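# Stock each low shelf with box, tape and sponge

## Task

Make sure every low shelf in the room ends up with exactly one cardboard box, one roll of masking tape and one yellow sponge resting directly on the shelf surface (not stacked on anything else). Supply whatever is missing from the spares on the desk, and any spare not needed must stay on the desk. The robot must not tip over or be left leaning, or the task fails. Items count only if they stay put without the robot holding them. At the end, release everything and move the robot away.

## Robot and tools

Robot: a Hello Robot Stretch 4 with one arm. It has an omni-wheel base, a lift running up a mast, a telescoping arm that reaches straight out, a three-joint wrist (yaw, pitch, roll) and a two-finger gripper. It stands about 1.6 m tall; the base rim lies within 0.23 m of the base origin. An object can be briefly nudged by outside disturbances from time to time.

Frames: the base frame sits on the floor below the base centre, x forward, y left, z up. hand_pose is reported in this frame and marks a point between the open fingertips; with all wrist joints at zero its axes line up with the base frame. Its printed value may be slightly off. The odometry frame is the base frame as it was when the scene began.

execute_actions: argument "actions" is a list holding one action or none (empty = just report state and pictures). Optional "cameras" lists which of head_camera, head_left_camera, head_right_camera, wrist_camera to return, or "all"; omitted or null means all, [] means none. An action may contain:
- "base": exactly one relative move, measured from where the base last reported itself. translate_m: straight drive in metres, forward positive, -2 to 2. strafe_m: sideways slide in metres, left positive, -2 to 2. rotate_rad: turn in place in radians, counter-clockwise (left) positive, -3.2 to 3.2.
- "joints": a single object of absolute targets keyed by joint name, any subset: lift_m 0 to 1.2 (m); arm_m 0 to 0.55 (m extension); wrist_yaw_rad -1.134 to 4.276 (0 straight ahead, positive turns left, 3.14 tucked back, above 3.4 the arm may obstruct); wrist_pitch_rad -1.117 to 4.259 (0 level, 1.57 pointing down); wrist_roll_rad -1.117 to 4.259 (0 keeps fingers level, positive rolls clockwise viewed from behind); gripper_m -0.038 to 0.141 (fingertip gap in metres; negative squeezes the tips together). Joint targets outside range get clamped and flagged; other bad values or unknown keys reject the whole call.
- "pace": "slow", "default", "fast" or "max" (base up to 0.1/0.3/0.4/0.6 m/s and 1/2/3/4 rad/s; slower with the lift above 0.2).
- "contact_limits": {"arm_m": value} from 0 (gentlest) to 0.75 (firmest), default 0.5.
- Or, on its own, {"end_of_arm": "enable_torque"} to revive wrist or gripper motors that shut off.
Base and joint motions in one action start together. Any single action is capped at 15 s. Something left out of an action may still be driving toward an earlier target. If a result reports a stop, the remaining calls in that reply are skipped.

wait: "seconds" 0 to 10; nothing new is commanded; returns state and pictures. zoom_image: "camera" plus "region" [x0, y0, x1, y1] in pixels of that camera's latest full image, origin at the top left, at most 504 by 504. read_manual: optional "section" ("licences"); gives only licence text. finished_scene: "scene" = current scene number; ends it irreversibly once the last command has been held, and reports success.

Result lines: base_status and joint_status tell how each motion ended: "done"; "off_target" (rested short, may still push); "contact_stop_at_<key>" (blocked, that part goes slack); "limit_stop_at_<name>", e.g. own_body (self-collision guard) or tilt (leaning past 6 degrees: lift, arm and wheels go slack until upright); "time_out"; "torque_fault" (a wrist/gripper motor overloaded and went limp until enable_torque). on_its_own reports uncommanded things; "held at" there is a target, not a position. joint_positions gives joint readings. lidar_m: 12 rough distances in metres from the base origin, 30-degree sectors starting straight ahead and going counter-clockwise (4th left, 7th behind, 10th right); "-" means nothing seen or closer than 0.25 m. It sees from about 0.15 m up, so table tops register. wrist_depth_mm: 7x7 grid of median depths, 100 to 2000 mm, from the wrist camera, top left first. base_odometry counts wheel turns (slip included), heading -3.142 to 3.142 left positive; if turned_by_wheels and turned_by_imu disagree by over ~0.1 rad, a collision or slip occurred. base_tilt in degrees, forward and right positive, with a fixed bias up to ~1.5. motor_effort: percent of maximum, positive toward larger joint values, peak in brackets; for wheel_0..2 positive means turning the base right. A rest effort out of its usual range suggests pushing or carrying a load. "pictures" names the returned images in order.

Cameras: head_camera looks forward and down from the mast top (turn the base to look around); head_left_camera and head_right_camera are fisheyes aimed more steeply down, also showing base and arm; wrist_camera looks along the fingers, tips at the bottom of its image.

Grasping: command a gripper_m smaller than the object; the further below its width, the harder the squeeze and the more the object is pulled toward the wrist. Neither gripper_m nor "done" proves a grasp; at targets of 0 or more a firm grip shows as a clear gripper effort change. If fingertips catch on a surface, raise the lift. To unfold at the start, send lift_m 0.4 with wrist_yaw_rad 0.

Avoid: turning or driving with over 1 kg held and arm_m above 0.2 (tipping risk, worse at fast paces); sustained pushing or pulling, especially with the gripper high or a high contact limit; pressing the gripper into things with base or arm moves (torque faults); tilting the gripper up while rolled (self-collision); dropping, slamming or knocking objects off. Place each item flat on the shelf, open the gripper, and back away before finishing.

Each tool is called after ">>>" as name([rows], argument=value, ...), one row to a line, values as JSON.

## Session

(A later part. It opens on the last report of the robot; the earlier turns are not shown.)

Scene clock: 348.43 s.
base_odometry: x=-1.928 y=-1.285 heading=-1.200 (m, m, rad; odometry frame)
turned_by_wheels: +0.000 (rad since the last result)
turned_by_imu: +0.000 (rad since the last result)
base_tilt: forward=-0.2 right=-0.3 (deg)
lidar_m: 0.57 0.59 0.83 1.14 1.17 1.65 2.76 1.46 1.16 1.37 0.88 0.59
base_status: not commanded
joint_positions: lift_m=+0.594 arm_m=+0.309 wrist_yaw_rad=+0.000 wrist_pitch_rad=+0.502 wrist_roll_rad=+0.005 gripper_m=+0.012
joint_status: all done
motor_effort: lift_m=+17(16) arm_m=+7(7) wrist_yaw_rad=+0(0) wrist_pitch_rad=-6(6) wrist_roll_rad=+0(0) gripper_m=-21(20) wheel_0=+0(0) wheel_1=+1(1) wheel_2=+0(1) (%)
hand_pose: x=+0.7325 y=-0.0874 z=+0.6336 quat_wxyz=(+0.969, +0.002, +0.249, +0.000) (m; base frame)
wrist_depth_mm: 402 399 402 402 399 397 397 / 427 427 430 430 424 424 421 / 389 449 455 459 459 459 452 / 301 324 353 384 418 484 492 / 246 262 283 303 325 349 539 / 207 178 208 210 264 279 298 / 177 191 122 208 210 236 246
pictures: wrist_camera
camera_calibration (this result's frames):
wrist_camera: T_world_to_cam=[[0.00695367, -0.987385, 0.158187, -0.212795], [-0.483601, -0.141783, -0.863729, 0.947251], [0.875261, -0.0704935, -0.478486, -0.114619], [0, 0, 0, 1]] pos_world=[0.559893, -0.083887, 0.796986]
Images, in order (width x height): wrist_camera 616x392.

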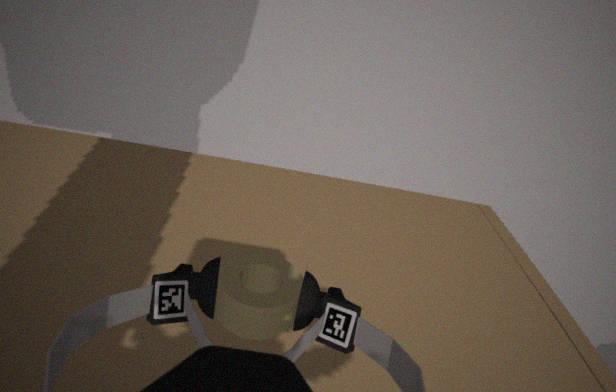

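>>> execute_actions([
  {"joints":{"gripper_m":0.085}},
], cameras=[])

>>> execute_actions([
  {"base":{"translate_m":-0.2},"joints":{"arm_m":0.0,"lift_m":0.64},"pace":"fast"},
], cameras=["head_right_camera","head_camera"])

Scene clock: 356.33 s.
base_odometry: x=-1.928 y=-1.285 heading=-1.200 (m, m, rad; odometry frame)
turned_by_wheels: +0.000 (rad since the last result)
turned_by_imu: +0.000 (rad since the last result)
base_tilt: forward=+0.0 right=-0.1 (deg)
lidar_m: 0.56 0.60 0.81 1.12 1.20 1.62 2.77 1.46 1.14 1.38 0.88 0.60
base_status: not commanded
joint_positions: lift_m=+0.594 arm_m=+0.309 wrist_yaw_rad=+0.000 wrist_pitch_rad=+0.502 wrist_roll_rad=+0.005 gripper_m=+0.085
joint_status: all done
motor_effort: lift_m=+17(17) arm_m=+7(7) wrist_yaw_rad=+1(0) wrist_pitch_rad=-6(6) wrist_roll_rad=+0(0) gripper_m=-4(19) wheel_0=+0(0) wheel_1=+1(1) wheel_2=+1(1) (%)
hand_pose: x=+0.7325 y=-0.0874 z=+0.6336 quat_wxyz=(+0.969, +0.002, +0.249, +0.000) (m; base frame)
wrist_depth_mm: 402 402 399 402 399 397 399 / 424 427 427 430 430 424 424 / 389 449 455 462 459 459 455 / 301 325 351 384 424 484 492 / 247 260 282 303 325 351 535 / 207 191 216 221 260 281 298 / 178 191 123 208 217 235 246
pictures: none
No camera images: the call's "cameras" was empty. Leave "cameras" out to get every camera's image.

Scene clock: 358.07 s.
base_odometry: x=-2.000 y=-1.098 heading=-1.200 (m, m, rad; odometry frame)
turned_by_wheels: +0.000 (rad since the last result)
turned_by_imu: +0.001 (rad since the last result)
base_tilt: forward=+0.1 right=-0.4 (deg)
lidar_m: 0.77 0.80 1.12 1.14 1.19 1.63 2.54 1.48 1.08 1.36 1.04 0.81
base_status: done
joint_positions: lift_m=+0.640 arm_m=+0.002 wrist_yaw_rad=+0.000 wrist_pitch_rad=+0.502 wrist_roll_rad=+0.005 gripper_m=+0.085
joint_status: all done
motor_effort: lift_m=+23(24) arm_m=-7(5) wrist_yaw_rad=+1(2) wrist_pitch_rad=-6(6) wrist_roll_rad=+0(1) gripper_m=-1(1) wheel_0=+0(5) wheel_1=+1(6) wheel_2=-2(11) (%)
hand_pose: x=+0.4255 y=-0.0875 z=+0.6791 quat_wxyz=(+0.969, +0.002, +0.249, -0.001) (m; base frame)
wrist_depth_mm: 866 866 866 866 866 854 866 / 668 691 891 904 917 917 917 / 585 627 621 668 788 991 991 / 750 820 960 1025 676 1060 1060 / 699 723 768 831 809 1138 842 / 854 192 946 723 1118 1008 778 / 798 831 123 866 991 960 768
pictures: head_camera, head_right_camera
Images, in order (width x height): head_camera 420x560, head_right_camera 420x672.

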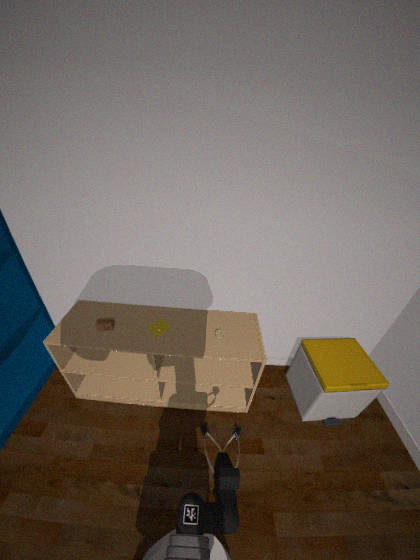

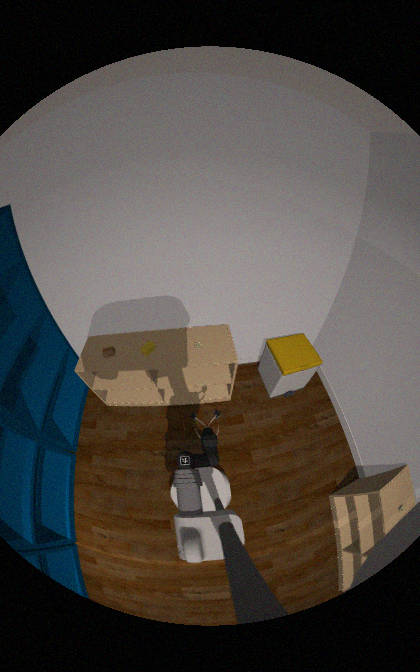

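>>> finished_scene(scene=1)

The scene is finished: the task was done.


## Next scene

The same job, from a new start.

>>> execute_actions(actions=[])

Scene clock: 0.00 s.
base_odometry: x=+0.000 y=+0.000 heading=+0.000 (m, m, rad; odometry frame)
turned_by_wheels: +0.000 (rad since the last result)
turned_by_imu: +0.000 (rad since the last result)
base_tilt: forward=-0.1 right=-0.3 (deg)
lidar_m: 0.84 2.24 1.16 0.71 0.62 0.62 0.78 0.67 0.67 0.82 1.05 0.72
base_status: not commanded
joint_positions: lift_m=+0.138 arm_m=+0.001 wrist_yaw_rad=+3.211 wrist_pitch_rad=+0.004 wrist_roll_rad=+0.005 gripper_m=+0.057
joint_status: not commanded
motor_effort: lift_m=+19 arm_m=-1 wrist_yaw_rad=+0 wrist_pitch_rad=-7 wrist_roll_rad=+0 gripper_m=-3 wheel_0=+0 wheel_1=+0 wheel_2=+0 (%)
hand_pose: x=-0.1223 y=+0.0672 z=+0.3151 quat_wxyz=(-0.035, -0.002, +0.002, +0.999) (m; base frame)
wrist_depth_mm: - - 135 1060 831 676 585 / - 110 135 1042 820 661 574 / - 120 145 976 798 654 569 / 134 134 286 976 778 647 559 / 1308 1281 1229 946 759 627 549 / 866 189 1025 219 732 615 535 / 459 715 112 820 683 603 530
pictures: head_camera, head_left_camera, head_right_camera, wrist_camera
camera_calibration (this result's frames):
wrist_camera: T_world_to_cam=[[0.00119432, 0.989842, 0.142163, -0.132409], [0.0017522, 0.142161, -0.989842, 0.360686], [-0.999998, 0.00143129, -0.00156462, 0.107612], [0, 0, 0, 1]] pos_world=[0.107138, 0.0796342, 0.376014]
Images, in order (width x height): head_camera 420x560, head_left_camera 420x672, head_right_camera 420x672, wrist_camera 616x392.

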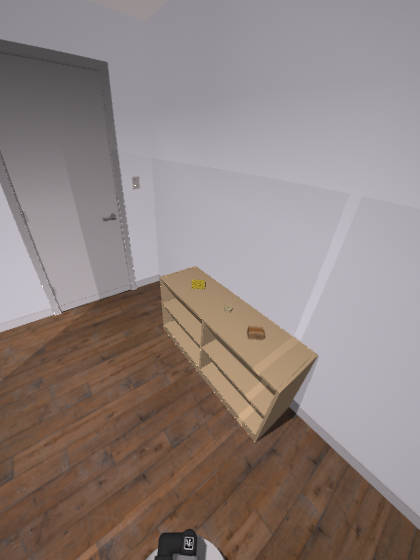

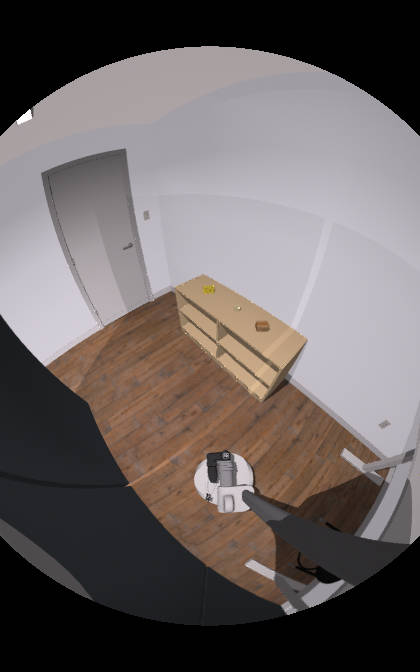

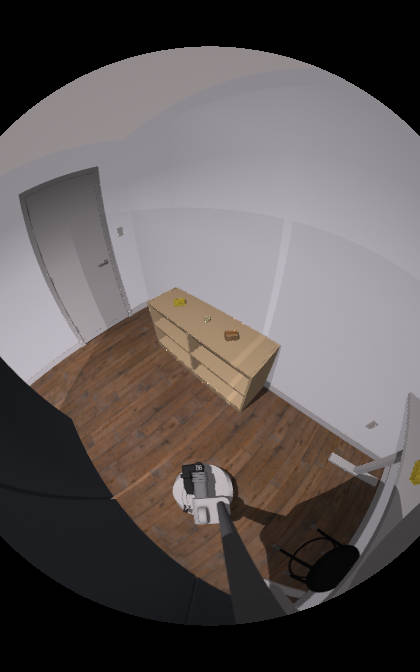

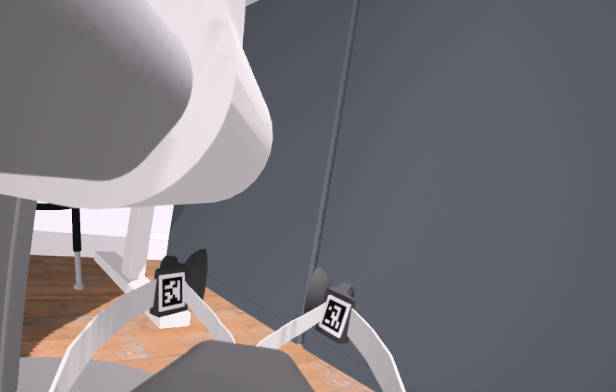

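>>> execute_actions([
  {"base":{"rotate_rad":-2.51},"pace":"fast"},
], cameras=["head_camera"])

Scene clock: 10.03 s.
base_odometry: x=+0.000 y=+0.000 heading=-2.510 (m, m, rad; odometry frame)
turned_by_wheels: -2.510 (rad since the last result)
turned_by_imu: -2.506 (rad since the last result)
base_tilt: forward=-0.1 right=-0.2 (deg)
lidar_m: 0.68 0.69 0.90 1.06 0.73 0.91 2.23 1.00 0.66 0.61 0.63 0.72
base_status: done
joint_positions: lift_m=+0.138 arm_m=+0.001 wrist_yaw_rad=+3.211 wrist_pitch_rad=+0.004 wrist_roll_rad=+0.005 gripper_m=+0.057
joint_status: not commanded
motor_effort: lift_m=+19(20) arm_m=-1(1) wrist_yaw_rad=+1(1) wrist_pitch_rad=-7(6) wrist_roll_rad=+1(0) gripper_m=-1(1) wheel_0=+0(8) wheel_1=-1(11) wheel_2=-1(5) (%)
hand_pose: x=-0.1223 y=+0.0672 z=+0.3151 quat_wxyz=(-0.035, -0.002, +0.002, +0.999) (m; base frame)
wrist_depth_mm: - - 135 - - - 1430 / - 110 135 - - 1921 1397 / - 120 145 - - 1756 991 / 134 134 286 - - 1618 1008 / 1182 1661 - - - 1576 1008 / 866 189 1025 219 1397 1060 1008 / 459 715 112 842 891 946 904
pictures: head_camera
Images, in order (width x height): head_camera 420x560.

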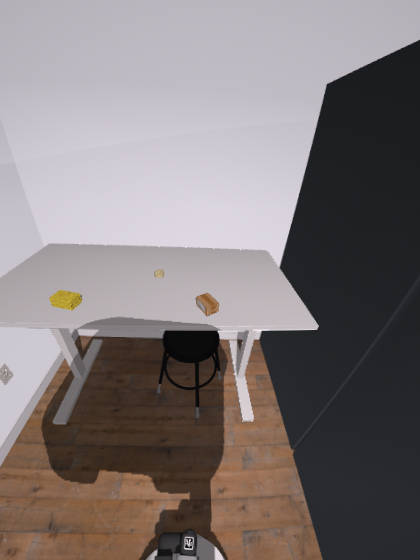

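>>> execute_actions([
  {"base":{"rotate_rad":0.055},"pace":"fast"},
], cameras=[])

>>> execute_actions([
  {"base":{"translate_m":-1.77},"pace":"max"},
], cameras=["head_right_camera"])

Scene clock: 25.40 s.
base_odometry: x=+0.000 y=+0.000 heading=-2.455 (m, m, rad; odometry frame)
turned_by_wheels: +0.055 (rad since the last result)
turned_by_imu: +0.055 (rad since the last result)
base_tilt: forward=-0.1 right=-0.3 (deg)
lidar_m: 0.67 0.69 0.93 1.00 0.74 0.97 2.25 0.92 0.65 0.61 0.63 0.71
base_status: done
joint_positions: lift_m=+0.138 arm_m=+0.001 wrist_yaw_rad=+3.211 wrist_pitch_rad=+0.004 wrist_roll_rad=+0.005 gripper_m=+0.057
joint_status: not commanded
motor_effort: lift_m=+20(20) arm_m=-1(1) wrist_yaw_rad=+0(0) wrist_pitch_rad=-7(7) wrist_roll_rad=+1(1) gripper_m=-5(6) wheel_0=-1(4) wheel_1=+0(7) wheel_2=+0(5) (%)
hand_pose: x=-0.1223 y=+0.0672 z=+0.3151 quat_wxyz=(-0.035, -0.002, +0.002, +0.999) (m; base frame)
wrist_depth_mm: - - 135 - - - 1576 / - 109 135 - - - 1464 / - 120 145 - - - 1281 / 134 134 287 - - 1576 960 / 1138 1576 - - - 1576 960 / 866 189 1042 219 1499 1308 976 / 459 707 112 842 891 960 891
pictures: none
No camera images: the call's "cameras" was empty. Leave "cameras" out to get every camera's image.

Scene clock: 29.90 s.
base_odometry: x=+1.370 y=+1.121 heading=-2.456 (m, m, rad; odometry frame)
turned_by_wheels: +0.000 (rad since the last result)
turned_by_imu: +0.003 (rad since the last result)
base_tilt: forward=-0.2 right=-0.3 (deg)
lidar_m: 2.43 0.96 0.71 1.02 0.65 0.50 0.47 0.46 0.68 1.79 0.81 0.94
base_status: done
joint_positions: lift_m=+0.138 arm_m=+0.001 wrist_yaw_rad=+3.211 wrist_pitch_rad=+0.004 wrist_roll_rad=+0.005 gripper_m=+0.057
joint_status: not commanded
motor_effort: lift_m=+20(20) arm_m=+0(0) wrist_yaw_rad=+0(0) wrist_pitch_rad=-7(7) wrist_roll_rad=+0(0) gripper_m=-2(5) wheel_0=+0(8) wheel_1=+0(8) wheel_2=-3(14) (%)
hand_pose: x=-0.1223 y=+0.0672 z=+0.3151 quat_wxyz=(-0.035, -0.002, +0.002, +0.999) (m; base frame)
wrist_depth_mm: - - 135 597 603 609 609 / - 109 135 603 603 609 609 / - 120 145 597 603 603 609 / 134 134 287 597 603 609 615 / 603 580 597 597 603 609 609 / 603 188 597 219 603 603 609 / 430 580 112 603 603 609 609
pictures: head_right_camera
Images, in order (width x height): head_right_camera 420x672.

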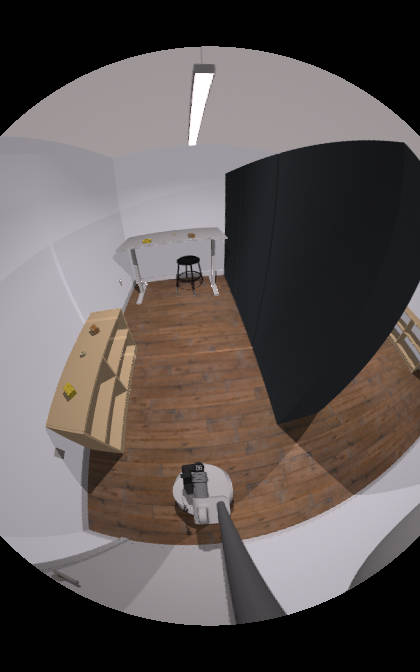

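>>> execute_actions([
  {"base":{"strafe_m":-1.3},"pace":"max"},
], cameras=["head_right_camera","head_camera"])

>>> zoom_image(camera="head_camera", region=[200, 190, 360, 270])

>>> zoom_image(camera="head_right_camera", region=[300, 250, 420, 420])

Scene clock: 39.93 s.
base_odometry: x=+0.546 y=+2.127 heading=-2.455 (m, m, rad; odometry frame)
turned_by_wheels: +0.000 (rad since the last result)
turned_by_imu: -0.003 (rad since the last result)
base_tilt: forward=+0.1 right=-0.3 (deg)
lidar_m: 0.65 0.48 0.66 1.84 0.70 0.49 0.46 0.47 0.62 1.69 2.07 2.99
base_status: done
joint_positions: lift_m=+0.138 arm_m=+0.001 wrist_yaw_rad=+3.211 wrist_pitch_rad=+0.004 wrist_roll_rad=+0.005 gripper_m=+0.057
joint_status: not commanded
motor_effort: lift_m=+20(19) arm_m=-1(1) wrist_yaw_rad=+0(1) wrist_pitch_rad=-6(7) wrist_roll_rad=+0(0) gripper_m=-3(1) wheel_0=+0(13) wheel_1=+2(15) wheel_2=-1(2) (%)
hand_pose: x=-0.1223 y=+0.0672 z=+0.3151 quat_wxyz=(-0.035, -0.002, +0.002, +0.999) (m; base frame)
wrist_depth_mm: - - 135 585 591 597 597 / - 109 135 585 591 603 603 / - 121 145 585 591 597 597 / 134 134 287 585 591 597 603 / 569 574 580 585 591 597 597 / 569 188 580 220 591 597 597 / 415 564 112 585 591 603 603
pictures: head_camera, head_right_camera
Images, in order (width x height): head_camera 420x560, head_right_camera 420x672.

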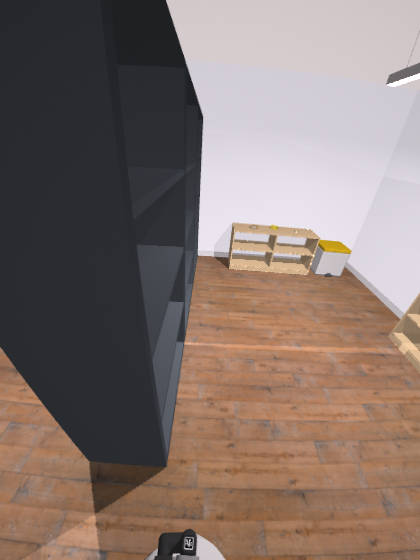

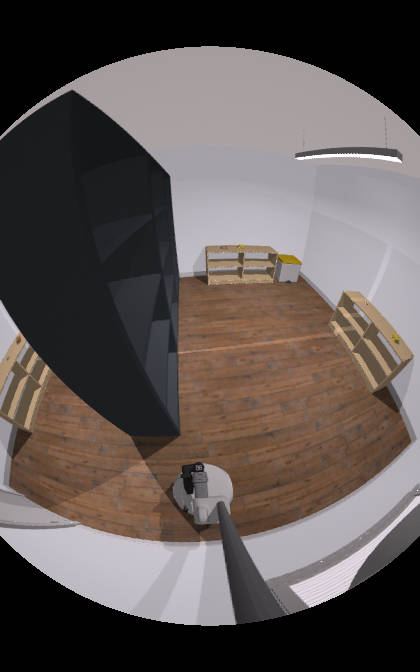

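Region (200, 190, 360, 270) of head_camera's 420x560 image, scaled by 3.150, with more detail than that image has.

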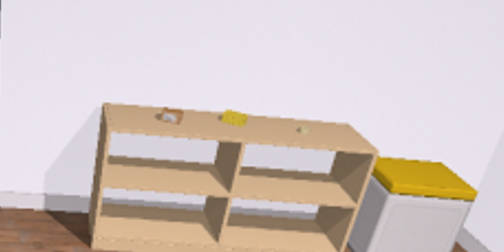

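Region (300, 250, 420, 420) of head_right_camera's 420x672 image, scaled by 2.965, with more detail than that image has; it fills the left 356 columns of this view, and the rest is white.

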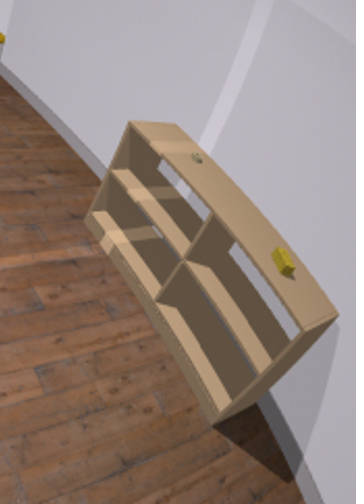

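>>> execute_actions([
  {"base":{"strafe_m":1.2},"joints":{"gripper_m":0.141},"pace":"max"},
], cameras=[])

>>> execute_actions([
  {"base":{"translate_m":1.8},"joints":{"lift_m":1.03,"wrist_pitch_rad":0.5,"wrist_yaw_rad":0.3},"pace":"max"},
], cameras=["head_camera","wrist_camera"])

Scene clock: 49.10 s.
base_odometry: x=+1.307 y=+1.199 heading=-2.455 (m, m, rad; odometry frame)
turned_by_wheels: +0.000 (rad since the last result)
turned_by_imu: +0.002 (rad since the last result)
base_tilt: forward=+0.0 right=-0.3 (deg)
lidar_m: 2.08 1.08 0.82 1.11 0.72 0.48 0.47 0.50 0.68 1.78 0.72 0.80
base_status: done
joint_positions: lift_m=+0.138 arm_m=+0.001 wrist_yaw_rad=+3.211 wrist_pitch_rad=+0.004 wrist_roll_rad=+0.005 gripper_m=+0.141
joint_status: all done
motor_effort: lift_m=+20(20) arm_m=-1(1) wrist_yaw_rad=+1(0) wrist_pitch_rad=-7(7) wrist_roll_rad=+0(0) gripper_m=-1(3) wheel_0=+2(13) wheel_1=-1(15) wheel_2=+0(1) (%)
hand_pose: x=-0.1223 y=+0.0672 z=+0.3151 quat_wxyz=(-0.035, -0.002, +0.002, +0.999) (m; base frame)
wrist_depth_mm: - - 135 597 603 609 609 / - 109 135 597 603 609 609 / - 120 145 597 603 609 609 / 134 134 287 597 597 609 609 / 597 609 580 597 603 609 615 / 603 609 591 597 224 603 615 / 591 591 112 597 603 603 609
pictures: none
No camera images: the call's "cameras" was empty. Leave "cameras" out to get every camera's image.

Scene clock: 53.67 s.
base_odometry: x=-0.086 y=+0.058 heading=-2.455 (m, m, rad; odometry frame)
turned_by_wheels: +0.000 (rad since the last result)
turned_by_imu: -0.004 (rad since the last result)
base_tilt: forward=+0.0 right=-0.3 (deg)
lidar_m: 0.65 0.67 0.90 1.15 0.82 1.13 2.25 0.79 0.54 0.51 0.53 0.69
base_status: done
joint_positions: lift_m=+1.030 arm_m=+0.001 wrist_yaw_rad=+0.300 wrist_pitch_rad=+0.502 wrist_roll_rad=+0.005 gripper_m=+0.141
joint_status: all done
motor_effort: lift_m=+21(23) arm_m=-1(1) wrist_yaw_rad=+0(5) wrist_pitch_rad=-5(7) wrist_roll_rad=+1(1) gripper_m=-2(1) wheel_0=-2(8) wheel_1=+1(11) wheel_2=+1(15) (%)
hand_pose: x=+0.4390 y=-0.0087 z=+1.0693 quat_wxyz=(+0.958, -0.035, +0.246, +0.144) (m; base frame)
wrist_depth_mm: 1205 1255 1205 1118 1060 991 931 / 820 904 1042 1138 1098 1042 991 / 597 634 707 788 904 1060 1042 / 1464 564 539 544 634 707 854 / 1281 1618 1537 512 500 530 569 / 1308 1366 878 917 223 917 462 / 1205 1281 112 1098 1430 1098 759
pictures: head_camera, wrist_camera
camera_calibration (this result's frames):
wrist_camera: T_world_to_cam=[[0.298404, -0.941239, 0.158193, -0.329574], [-0.419888, -0.278305, -0.863852, 1.16377], [0.857117, 0.191353, -0.478262, 0.366345], [0, 0, 0, 1]] pos_world=[0.272997, -0.0564273, 1.23267]
Images, in order (width x height): head_camera 420x560, wrist_camera 616x392.

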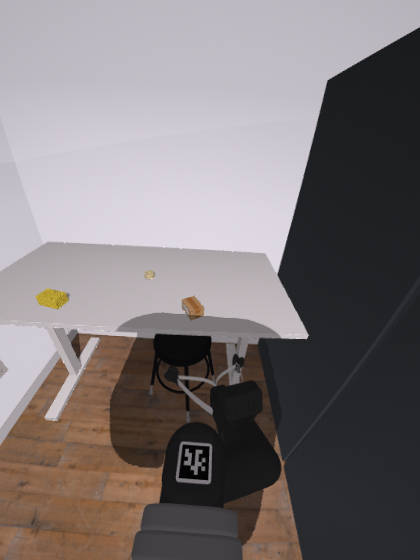

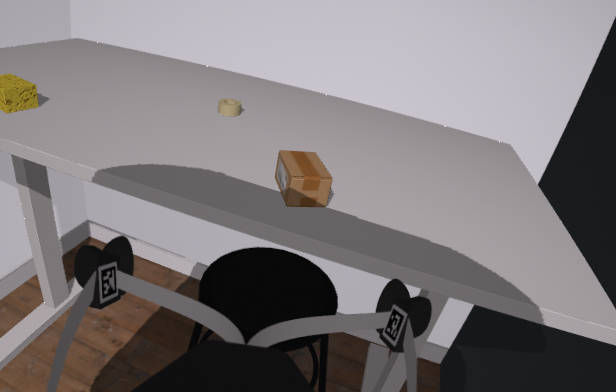

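>>> execute_actions([
  {"joints":{"arm_m":0.343,"wrist_yaw_rad":0.56,"lift_m":0.99}},
], cameras=["wrist_camera"])

>>> execute_actions([
  {"joints":{"lift_m":0.938,"gripper_m":0.11},"pace":"slow"},
], cameras=["wrist_camera"])

Scene clock: 63.70 s.
base_odometry: x=-0.086 y=+0.058 heading=-2.455 (m, m, rad; odometry frame)
turned_by_wheels: +0.000 (rad since the last result)
turned_by_imu: +0.000 (rad since the last result)
base_tilt: forward=+0.0 right=-0.2 (deg)
lidar_m: 0.64 0.68 0.90 1.14 0.84 1.12 2.26 0.79 0.54 0.52 0.53 0.69
base_status: not commanded
joint_positions: lift_m=+0.990 arm_m=+0.342 wrist_yaw_rad=+0.560 wrist_pitch_rad=+0.502 wrist_roll_rad=+0.005 gripper_m=+0.141
joint_status: all done
motor_effort: lift_m=+17(17) arm_m=+6(4) wrist_yaw_rad=+1(8) wrist_pitch_rad=-6(6) wrist_roll_rad=+1(1) gripper_m=+2(2) wheel_0=-2(2) wheel_1=+1(1) wheel_2=+1(1) (%)
hand_pose: x=+0.7735 y=+0.0603 z=+1.0296 quat_wxyz=(+0.931, -0.066, +0.239, +0.267) (m; base frame)
wrist_depth_mm: 1042 1138 1008 878 778 691 634 / 699 768 878 904 809 732 661 / 500 539 585 668 759 750 699 / 392 418 452 496 539 597 661 / 317 334 364 389 421 452 480 / 262 268 245 257 223 362 382 / 236 249 113 271 285 304 320
pictures: wrist_camera
camera_calibration (this result's frames):
wrist_camera: T_world_to_cam=[[0.53015, -0.833016, 0.158193, -0.543941], [-0.334285, -0.3768, -0.863872, 1.22886], [0.779226, 0.405101, -0.478225, 0.0947901], [0, 0, 0, 1]] pos_world=[0.625297, -0.0284775, 1.19296]
Images, in order (width x height): wrist_camera 616x392.

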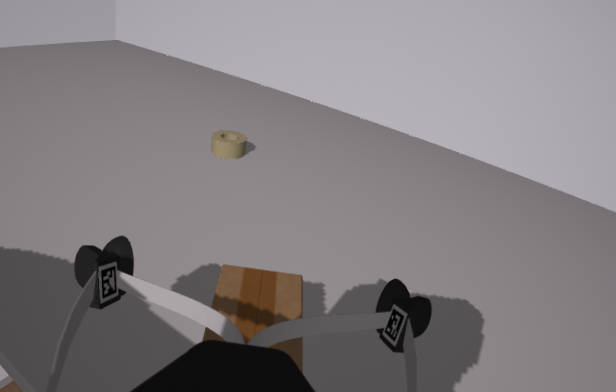

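Scene clock: 65.77 s.
base_odometry: x=-0.086 y=+0.058 heading=-2.455 (m, m, rad; odometry frame)
turned_by_wheels: +0.000 (rad since the last result)
turned_by_imu: +0.000 (rad since the last result)
base_tilt: forward=+0.0 right=-0.3 (deg)
lidar_m: 0.66 0.68 0.90 1.16 0.83 1.11 2.25 0.77 0.55 0.52 0.54 0.69
base_status: not commanded
joint_positions: lift_m=+0.938 arm_m=+0.342 wrist_yaw_rad=+0.560 wrist_pitch_rad=+0.502 wrist_roll_rad=+0.005 gripper_m=+0.110
joint_status: all done
motor_effort: lift_m=+17(15) arm_m=+6(7) wrist_yaw_rad=+1(0) wrist_pitch_rad=-5(5) wrist_roll_rad=+1(1) gripper_m=-2(5) wheel_0=-2(2) wheel_1=+1(1) wheel_2=+1(1) (%)
hand_pose: x=+0.7735 y=+0.0603 z=+0.9776 quat_wxyz=(+0.931, -0.066, +0.239, +0.267) (m; base frame)
wrist_depth_mm: 831 1008 991 878 778 691 634 / 549 609 691 820 798 723 668 / 392 427 466 521 591 699 691 / 306 327 353 387 421 469 517 / 250 262 229 238 329 353 379 / 211 198 184 188 227 283 297 / 184 195 112 208 222 238 250
pictures: wrist_camera
camera_calibration (this result's frames):
wrist_camera: T_world_to_cam=[[0.53015, -0.833016, 0.158193, -0.535719], [-0.334285, -0.3768, -0.863872, 1.18396], [0.779227, 0.405101, -0.478225, 0.0699325], [0, 0, 0, 1]] pos_world=[0.625298, -0.0284775, 1.14098]
Images, in order (width x height): wrist_camera 616x392.

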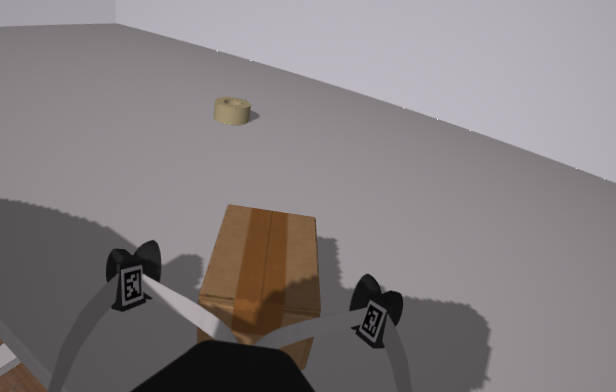

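>>> execute_actions([
  {"joints":{"gripper_m":0.015}},
], cameras=[])

>>> execute_actions([
  {"joints":{"lift_m":0.97}},
], cameras=["wrist_camera"])

>>> execute_actions([
  {"base":{"translate_m":-1.8},"joints":{"arm_m":0,"wrist_yaw_rad":0},"pace":"fast"},
], cameras=[])

>>> execute_actions([
  {"base":{"rotate_rad":-1.57},"joints":{"lift_m":0.5},"pace":"fast"},
], cameras=["head_camera"])

Scene clock: 75.40 s.
base_odometry: x=-0.086 y=+0.058 heading=-2.455 (m, m, rad; odometry frame)
turned_by_wheels: +0.000 (rad since the last result)
turned_by_imu: +0.000 (rad since the last result)
base_tilt: forward=-0.1 right=-0.2 (deg)
lidar_m: 0.65 0.66 0.90 1.15 0.83 1.12 2.24 0.78 0.55 0.50 0.54 0.69
base_status: not commanded
joint_positions: lift_m=+0.938 arm_m=+0.342 wrist_yaw_rad=+0.560 wrist_pitch_rad=+0.503 wrist_roll_rad=+0.005 gripper_m=+0.015
joint_status: all done
motor_effort: lift_m=+17(17) arm_m=+7(6) wrist_yaw_rad=+1(1) wrist_pitch_rad=-7(8) wrist_roll_rad=+0(0) gripper_m=-22(20) wheel_0=-2(2) wheel_1=+1(1) wheel_2=+1(1) (%)
hand_pose: x=+0.7734 y=+0.0602 z=+0.9775 quat_wxyz=(+0.931, -0.067, +0.240, +0.267) (m; base frame)
wrist_depth_mm: 831 1008 991 878 778 699 634 / 544 603 683 809 809 723 668 / 392 424 466 517 591 691 691 / 304 327 351 384 421 466 517 / 249 265 207 228 325 351 375 / 202 186 171 184 266 281 296 / 185 195 112 208 214 237 248
pictures: none
No camera images: the call's "cameras" was empty. Leave "cameras" out to get every camera's image.

Scene clock: 76.33 s.
base_odometry: x=-0.086 y=+0.058 heading=-2.455 (m, m, rad; odometry frame)
turned_by_wheels: +0.000 (rad since the last result)
turned_by_imu: +0.000 (rad since the last result)
base_tilt: forward=-0.1 right=-0.4 (deg)
lidar_m: 0.64 0.68 0.91 1.14 0.83 1.11 2.26 0.77 0.54 0.52 0.54 0.70
base_status: not commanded
joint_positions: lift_m=+0.970 arm_m=+0.342 wrist_yaw_rad=+0.560 wrist_pitch_rad=+0.503 wrist_roll_rad=+0.005 gripper_m=+0.015
joint_status: all done
motor_effort: lift_m=+23(22) arm_m=+7(7) wrist_yaw_rad=+1(0) wrist_pitch_rad=-8(8) wrist_roll_rad=+0(0) gripper_m=-23(21) wheel_0=-2(2) wheel_1=+1(1) wheel_2=+1(1) (%)
hand_pose: x=+0.7734 y=+0.0602 z=+1.0090 quat_wxyz=(+0.931, -0.067, +0.240, +0.267) (m; base frame)
wrist_depth_mm: 976 1098 1008 878 778 699 634 / 640 699 798 878 820 723 661 / 455 496 535 609 691 741 691 / 355 382 413 449 492 544 603 / 291 310 208 228 382 413 439 / 236 186 171 184 312 329 349 / 214 227 112 243 250 278 291
pictures: wrist_camera
camera_calibration (this result's frames):
wrist_camera: T_world_to_cam=[[0.530268, -0.832942, 0.158187, -0.540763], [-0.334924, -0.3772, -0.86345, 1.21105], [0.778872, 0.404879, -0.47899, 0.0860729], [0, 0, 0, 1]] pos_world=[0.625318, -0.0284662, 1.17245]
Images, in order (width x height): wrist_camera 616x392.

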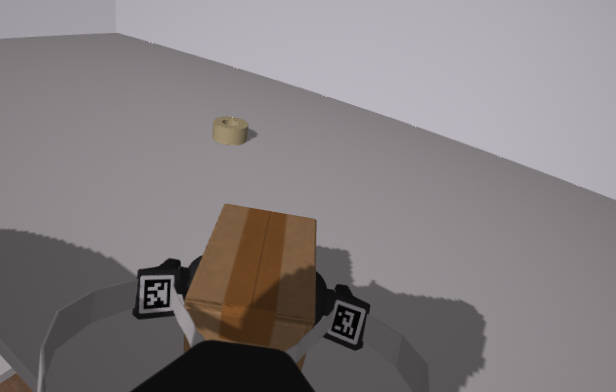

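Scene clock: 82.70 s.
base_odometry: x=+1.307 y=+1.199 heading=-2.456 (m, m, rad; odometry frame)
turned_by_wheels: +0.000 (rad since the last result)
turned_by_imu: +0.005 (rad since the last result)
base_tilt: forward=+0.1 right=-0.3 (deg)
lidar_m: 2.07 1.13 0.81 1.11 0.72 0.49 0.47 0.51 0.69 1.79 0.73 0.82
base_status: done
joint_positions: lift_m=+0.970 arm_m=+0.002 wrist_yaw_rad=+0.000 wrist_pitch_rad=+0.503 wrist_roll_rad=+0.005 gripper_m=+0.015
joint_status: all done
motor_effort: lift_m=+22(22) arm_m=-6(6) wrist_yaw_rad=+1(7) wrist_pitch_rad=-9(9) wrist_roll_rad=+0(0) gripper_m=-26(20) wheel_0=-1(7) wheel_1=-1(7) wheel_2=-3(14) (%)
hand_pose: x=+0.4252 y=-0.0875 z=+1.0089 quat_wxyz=(+0.969, +0.002, +0.249, -0.001) (m; base frame)
wrist_depth_mm: 1808 - - - 1863 976 707 / 1921 - - - 1708 946 676 / - - - - 1576 917 661 / 1464 - - - 1499 878 654 / 1499 1661 207 227 1430 831 621 / 1281 186 171 184 1182 798 603 / 1138 1229 112 1281 991 759 585
pictures: none
No camera images: the call's "cameras" was empty. Leave "cameras" out to get every camera's image.

Scene clock: 84.97 s.
base_odometry: x=+1.307 y=+1.199 heading=+2.258 (m, m, rad; odometry frame)
turned_by_wheels: -1.570 (rad since the last result)
turned_by_imu: -1.567 (rad since the last result)
base_tilt: forward=+0.0 right=-0.4 (deg)
lidar_m: 1.68 0.72 0.79 2.10 1.12 0.80 1.12 0.71 0.48 0.45 0.50 0.69
base_status: done
joint_positions: lift_m=+0.500 arm_m=+0.002 wrist_yaw_rad=+0.000 wrist_pitch_rad=+0.503 wrist_roll_rad=+0.005 gripper_m=+0.015
joint_status: all done
motor_effort: lift_m=+17(19) arm_m=-6(6) wrist_yaw_rad=+1(1) wrist_pitch_rad=-9(8) wrist_roll_rad=+0(0) gripper_m=-22(21) wheel_0=+1(5) wheel_1=+2(8) wheel_2=+0(5) (%)
hand_pose: x=+0.4253 y=-0.0874 z=+0.5393 quat_wxyz=(+0.969, +0.002, +0.249, -0.001) (m; base frame)
wrist_depth_mm: - - - - 1576 820 597 / 1921 - - - 1464 798 574 / 1397 1576 1708 1921 1336 759 559 / 1078 1229 1336 1430 1281 741 544 / 891 991 208 227 1118 707 521 / 759 186 172 184 946 676 508 / 691 732 112 778 788 640 496
pictures: head_camera
Images, in order (width x height): head_camera 420x560.

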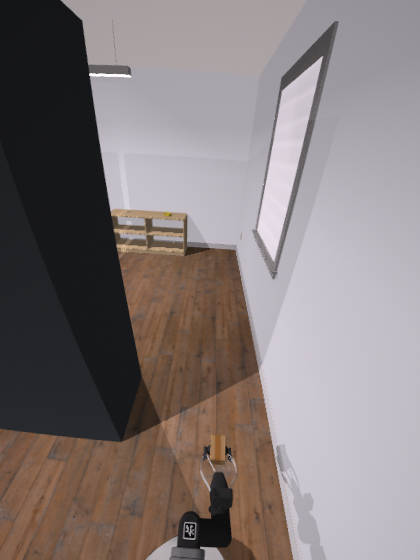

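>>> execute_actions([
  {"base":{"translate_m":1.3},"pace":"max"},
], cameras=[])

>>> execute_actions([
  {"base":{"rotate_rad":0.54},"pace":"fast"},
], cameras=[])

>>> execute_actions([
  {"base":{"translate_m":1.5},"joints":{"lift_m":0.64},"pace":"max"},
], cameras=["head_camera","head_left_camera"])

Scene clock: 96.10 s.
base_odometry: x=+0.482 y=+2.204 heading=+2.258 (m, m, rad; odometry frame)
turned_by_wheels: +0.000 (rad since the last result)
turned_by_imu: -0.003 (rad since the last result)
base_tilt: forward=-0.1 right=-0.3 (deg)
lidar_m: 1.69 1.95 2.97 1.06 0.53 0.67 2.01 0.69 0.49 0.44 0.45 0.60
base_status: done
joint_positions: lift_m=+0.500 arm_m=+0.002 wrist_yaw_rad=+0.000 wrist_pitch_rad=+0.503 wrist_roll_rad=+0.005 gripper_m=+0.015
joint_status: not commanded
motor_effort: lift_m=+19(19) arm_m=-6(7) wrist_yaw_rad=+1(1) wrist_pitch_rad=-8(9) wrist_roll_rad=+0(1) gripper_m=-25(22) wheel_0=+1(7) wheel_1=+1(8) wheel_2=+1(15) (%)
hand_pose: x=+0.4253 y=-0.0874 z=+0.5392 quat_wxyz=(+0.969, +0.002, +0.249, -0.001) (m; base frame)
wrist_depth_mm: 1618 1808 1863 1863 1430 759 549 / 1661 1921 - - 1308 732 525 / 1464 1576 1708 1921 1229 707 517 / 1138 1205 1308 1464 1160 676 500 / 931 991 207 228 1060 647 484 / 759 186 172 185 891 621 466 / 691 732 113 778 759 591 455
pictures: none
No camera images: the call's "cameras" was empty. Leave "cameras" out to get every camera's image.

Scene clock: 97.23 s.
base_odometry: x=+0.482 y=+2.204 heading=+2.798 (m, m, rad; odometry frame)
turned_by_wheels: +0.540 (rad since the last result)
turned_by_imu: +0.539 (rad since the last result)
base_tilt: forward=-0.1 right=-0.4 (deg)
lidar_m: 1.97 2.97 1.01 0.54 0.65 1.92 0.67 0.48 0.44 0.44 0.59 1.79
base_status: done
joint_positions: lift_m=+0.500 arm_m=+0.002 wrist_yaw_rad=+0.000 wrist_pitch_rad=+0.503 wrist_roll_rad=+0.005 gripper_m=+0.015
joint_status: not commanded
motor_effort: lift_m=+19(19) arm_m=-6(6) wrist_yaw_rad=+0(1) wrist_pitch_rad=-8(8) wrist_roll_rad=+1(0) gripper_m=-21(23) wheel_0=+0(6) wheel_1=-1(10) wheel_2=-1(11) (%)
hand_pose: x=+0.4253 y=-0.0874 z=+0.5392 quat_wxyz=(+0.969, +0.002, +0.249, +0.000) (m; base frame)
wrist_depth_mm: - - - - 1863 1756 1576 / - - - - 1921 1756 1661 / 1464 1576 1708 1863 1921 1863 1661 / 1138 1229 1336 1430 1576 1708 1708 / 931 991 206 227 1229 1336 1430 / 759 186 171 184 991 1060 1118 / 691 732 112 778 798 891 931
pictures: none
No camera images: the call's "cameras" was empty. Leave "cameras" out to get every camera's image.

Scene clock: 101.67 s.
base_odometry: x=-0.930 y=+2.709 heading=+2.798 (m, m, rad; odometry frame)
turned_by_wheels: +0.000 (rad since the last result)
turned_by_imu: -0.004 (rad since the last result)
base_tilt: forward=+0.0 right=-0.2 (deg)
lidar_m: 0.62 0.87 2.10 2.19 1.62 1.53 1.73 1.21 1.18 1.24 0.61 0.58
base_status: done
joint_positions: lift_m=+0.640 arm_m=+0.002 wrist_yaw_rad=+0.000 wrist_pitch_rad=+0.503 wrist_roll_rad=+0.005 gripper_m=+0.015
joint_status: all done
motor_effort: lift_m=+21(26) arm_m=-6(6) wrist_yaw_rad=+1(0) wrist_pitch_rad=-8(9) wrist_roll_rad=+0(1) gripper_m=-23(20) wheel_0=-1(7) wheel_1=+1(8) wheel_2=+1(12) (%)
hand_pose: x=+0.4252 y=-0.0874 z=+0.6791 quat_wxyz=(+0.969, +0.002, +0.249, -0.001) (m; base frame)
wrist_depth_mm: 1229 1042 891 788 699 627 580 / 715 741 854 820 741 661 603 / 809 891 574 640 732 691 634 / 842 866 831 480 521 554 640 / 960 750 207 228 430 436 430 / 904 186 171 185 707 387 370 / 820 842 112 554 569 634 647
pictures: head_camera, head_left_camera
Images, in order (width x height): head_camera 420x560, head_left_camera 420x672.

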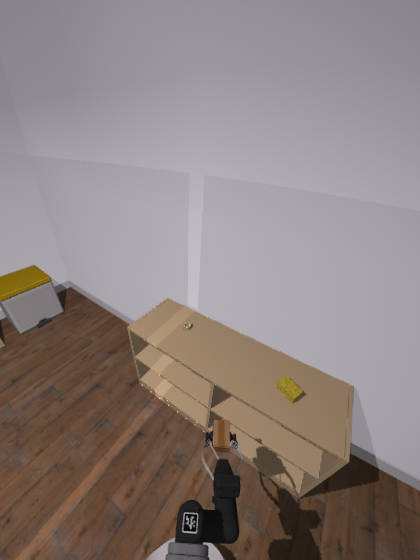

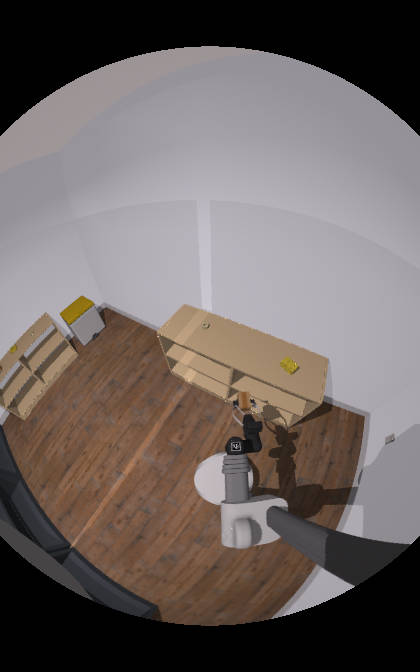

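>>> execute_actions([
  {"joints":{"arm_m":0.4,"lift_m":0.625}},
], cameras=[])

>>> execute_actions([
  {"joints":{"lift_m":0.6},"pace":"slow"},
], cameras=["wrist_camera"])

Scene clock: 109.07 s.
base_odometry: x=-0.930 y=+2.709 heading=+2.798 (m, m, rad; odometry frame)
turned_by_wheels: +0.000 (rad since the last result)
turned_by_imu: +0.000 (rad since the last result)
base_tilt: forward=+0.1 right=-0.4 (deg)
lidar_m: 0.61 0.87 2.10 2.19 1.63 1.53 1.72 1.20 1.18 1.24 0.61 0.60
base_status: not commanded
joint_positions: lift_m=+0.625 arm_m=+0.399 wrist_yaw_rad=+0.000 wrist_pitch_rad=+0.503 wrist_roll_rad=+0.005 gripper_m=+0.015
joint_status: all done
motor_effort: lift_m=+17(19) arm_m=+6(10) wrist_yaw_rad=+0(0) wrist_pitch_rad=-8(8) wrist_roll_rad=+0(0) gripper_m=-21(26) wheel_0=-1(1) wheel_1=+1(1) wheel_2=+1(1) (%)
hand_pose: x=+0.8226 y=-0.0874 z=+0.6644 quat_wxyz=(+0.969, +0.002, +0.249, -0.001) (m; base frame)
wrist_depth_mm: 661 569 488 427 382 340 317 / 676 597 517 449 402 357 329 / 445 484 525 480 421 375 342 / 347 373 404 439 442 394 357 / 285 303 207 228 373 402 377 / 230 186 172 184 306 322 340 / 210 223 112 238 245 273 285
pictures: none
No camera images: the call's "cameras" was empty. Leave "cameras" out to get every camera's image.

Scene clock: 110.07 s.
base_odometry: x=-0.930 y=+2.709 heading=+2.798 (m, m, rad; odometry frame)
turned_by_wheels: +0.000 (rad since the last result)
turned_by_imu: +0.000 (rad since the last result)
base_tilt: forward=+0.0 right=-0.3 (deg)
lidar_m: 0.62 0.88 2.11 2.18 1.61 1.53 1.73 1.19 1.18 1.24 0.62 0.59
base_status: not commanded
joint_positions: lift_m=+0.600 arm_m=+0.399 wrist_yaw_rad=+0.000 wrist_pitch_rad=+0.503 wrist_roll_rad=+0.005 gripper_m=+0.015
joint_status: all done
motor_effort: lift_m=+17(16) arm_m=+6(6) wrist_yaw_rad=+0(0) wrist_pitch_rad=-8(8) wrist_roll_rad=+0(0) gripper_m=-21(23) wheel_0=-1(1) wheel_1=+1(1) wheel_2=+1(1) (%)
hand_pose: x=+0.8226 y=-0.0874 z=+0.6394 quat_wxyz=(+0.969, +0.002, +0.249, -0.001) (m; base frame)
wrist_depth_mm: 668 569 488 430 382 342 317 / 544 574 517 452 402 357 329 / 377 418 469 473 424 375 342 / 307 330 355 389 427 394 357 / 251 267 207 228 329 357 373 / 204 186 171 185 268 285 298 / 185 196 112 211 216 240 252
pictures: wrist_camera
camera_calibration (this result's frames):
wrist_camera: T_world_to_cam=[[0.00699823, -0.987384, 0.158191, -0.21439], [-0.484136, -0.141763, -0.863433, 0.99605], [0.874965, -0.0705432, -0.47902, -0.19008], [0, 0, 0, 1]] pos_world=[0.650036, -0.0838911, 0.802884]
Images, in order (width x height): wrist_camera 616x392.

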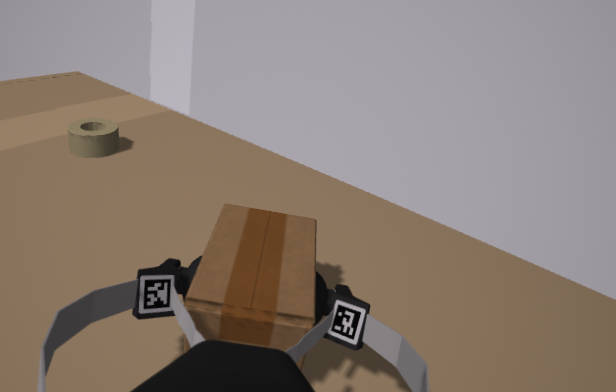

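>>> execute_actions([
  {"joints":{"gripper_m":0.095}},
], cameras=[])

>>> execute_actions([
  {"base":{"translate_m":-0.2},"joints":{"arm_m":0.0,"lift_m":0.63},"pace":"fast"},
], cameras=["head_left_camera","head_camera"])

>>> zoom_image(camera="head_left_camera", region=[0, 280, 130, 410])

Scene clock: 117.27 s.
base_odometry: x=-0.930 y=+2.709 heading=+2.798 (m, m, rad; odometry frame)
turned_by_wheels: +0.000 (rad since the last result)
turned_by_imu: +0.000 (rad since the last result)
base_tilt: forward=+0.1 right=-0.1 (deg)
lidar_m: 0.63 0.88 2.11 2.18 1.62 1.54 1.73 1.21 1.18 1.23 0.60 0.59
base_status: not commanded
joint_positions: lift_m=+0.600 arm_m=+0.399 wrist_yaw_rad=+0.000 wrist_pitch_rad=+0.503 wrist_roll_rad=+0.005 gripper_m=+0.095
joint_status: all done
motor_effort: lift_m=+17(17) arm_m=+7(6) wrist_yaw_rad=+0(0) wrist_pitch_rad=-7(8) wrist_roll_rad=+1(1) gripper_m=+0(25) wheel_0=-1(1) wheel_1=+1(1) wheel_2=+1(1) (%)
hand_pose: x=+0.8226 y=-0.0874 z=+0.6395 quat_wxyz=(+0.969, +0.002, +0.249, -0.001) (m; base frame)
wrist_depth_mm: 668 564 488 430 382 342 315 / 554 580 517 452 399 355 330 / 377 421 473 473 421 375 343 / 307 330 357 389 424 394 359 / 252 260 227 242 330 357 373 / 212 193 186 192 260 286 300 / 181 196 112 213 224 241 252
pictures: none
No camera images: the call's "cameras" was empty. Leave "cameras" out to get every camera's image.

Scene clock: 119.17 s.
base_odometry: x=-0.742 y=+2.641 heading=+2.798 (m, m, rad; odometry frame)
turned_by_wheels: +0.000 (rad since the last result)
turned_by_imu: +0.000 (rad since the last result)
base_tilt: forward=+0.1 right=-0.1 (deg)
lidar_m: 0.79 1.11 2.18 1.98 1.45 1.37 1.61 1.10 1.06 1.13 0.81 0.76
base_status: done
joint_positions: lift_m=+0.630 arm_m=+0.002 wrist_yaw_rad=+0.000 wrist_pitch_rad=+0.502 wrist_roll_rad=+0.005 gripper_m=+0.095
joint_status: all done
motor_effort: lift_m=+22(23) arm_m=-6(5) wrist_yaw_rad=+1(1) wrist_pitch_rad=-7(7) wrist_roll_rad=+1(0) gripper_m=-5(1) wheel_0=+0(6) wheel_1=-2(7) wheel_2=-3(11) (%)
hand_pose: x=+0.4254 y=-0.0875 z=+0.6692 quat_wxyz=(+0.969, +0.002, +0.249, -0.001) (m; base frame)
wrist_depth_mm: 1499 1255 1098 976 854 768 715 / 1618 946 831 931 891 809 741 / 1661 1042 1160 683 707 809 768 / 1336 1098 904 891 976 564 615 / 1098 1078 1078 798 854 891 621 / 931 193 917 946 668 741 723 / 788 866 112 854 878 634 615
pictures: head_camera, head_left_camera
Images, in order (width x height): head_camera 420x560, head_left_camera 420x672.

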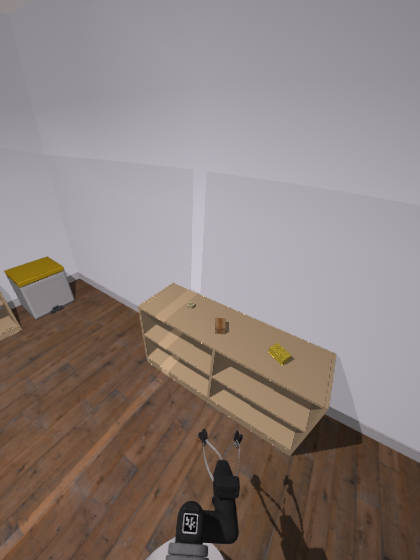

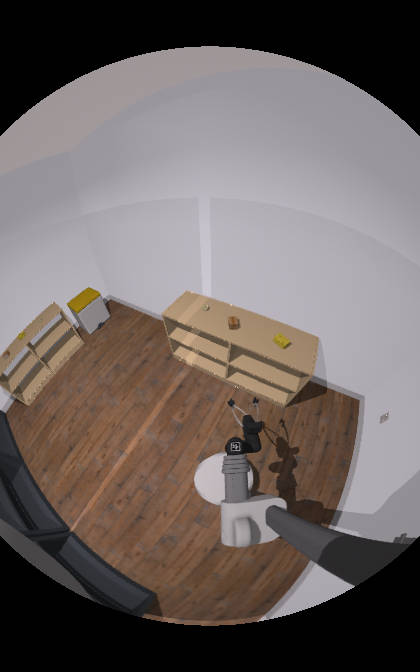

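Region (0, 280, 130, 410) of head_left_camera's 420x672 image, scaled by 3.877, with more detail than that image has.

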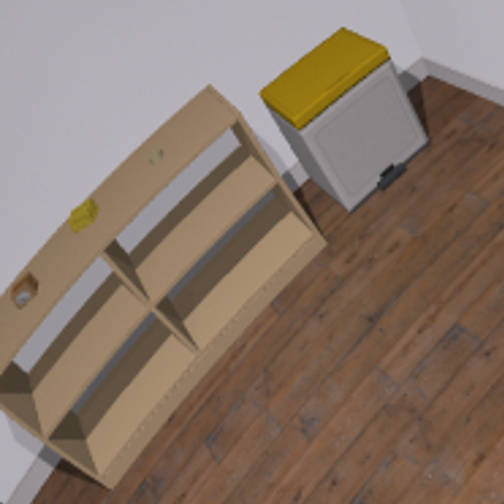

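>>> finished_scene(scene=2)

The scene is finished: the task was done.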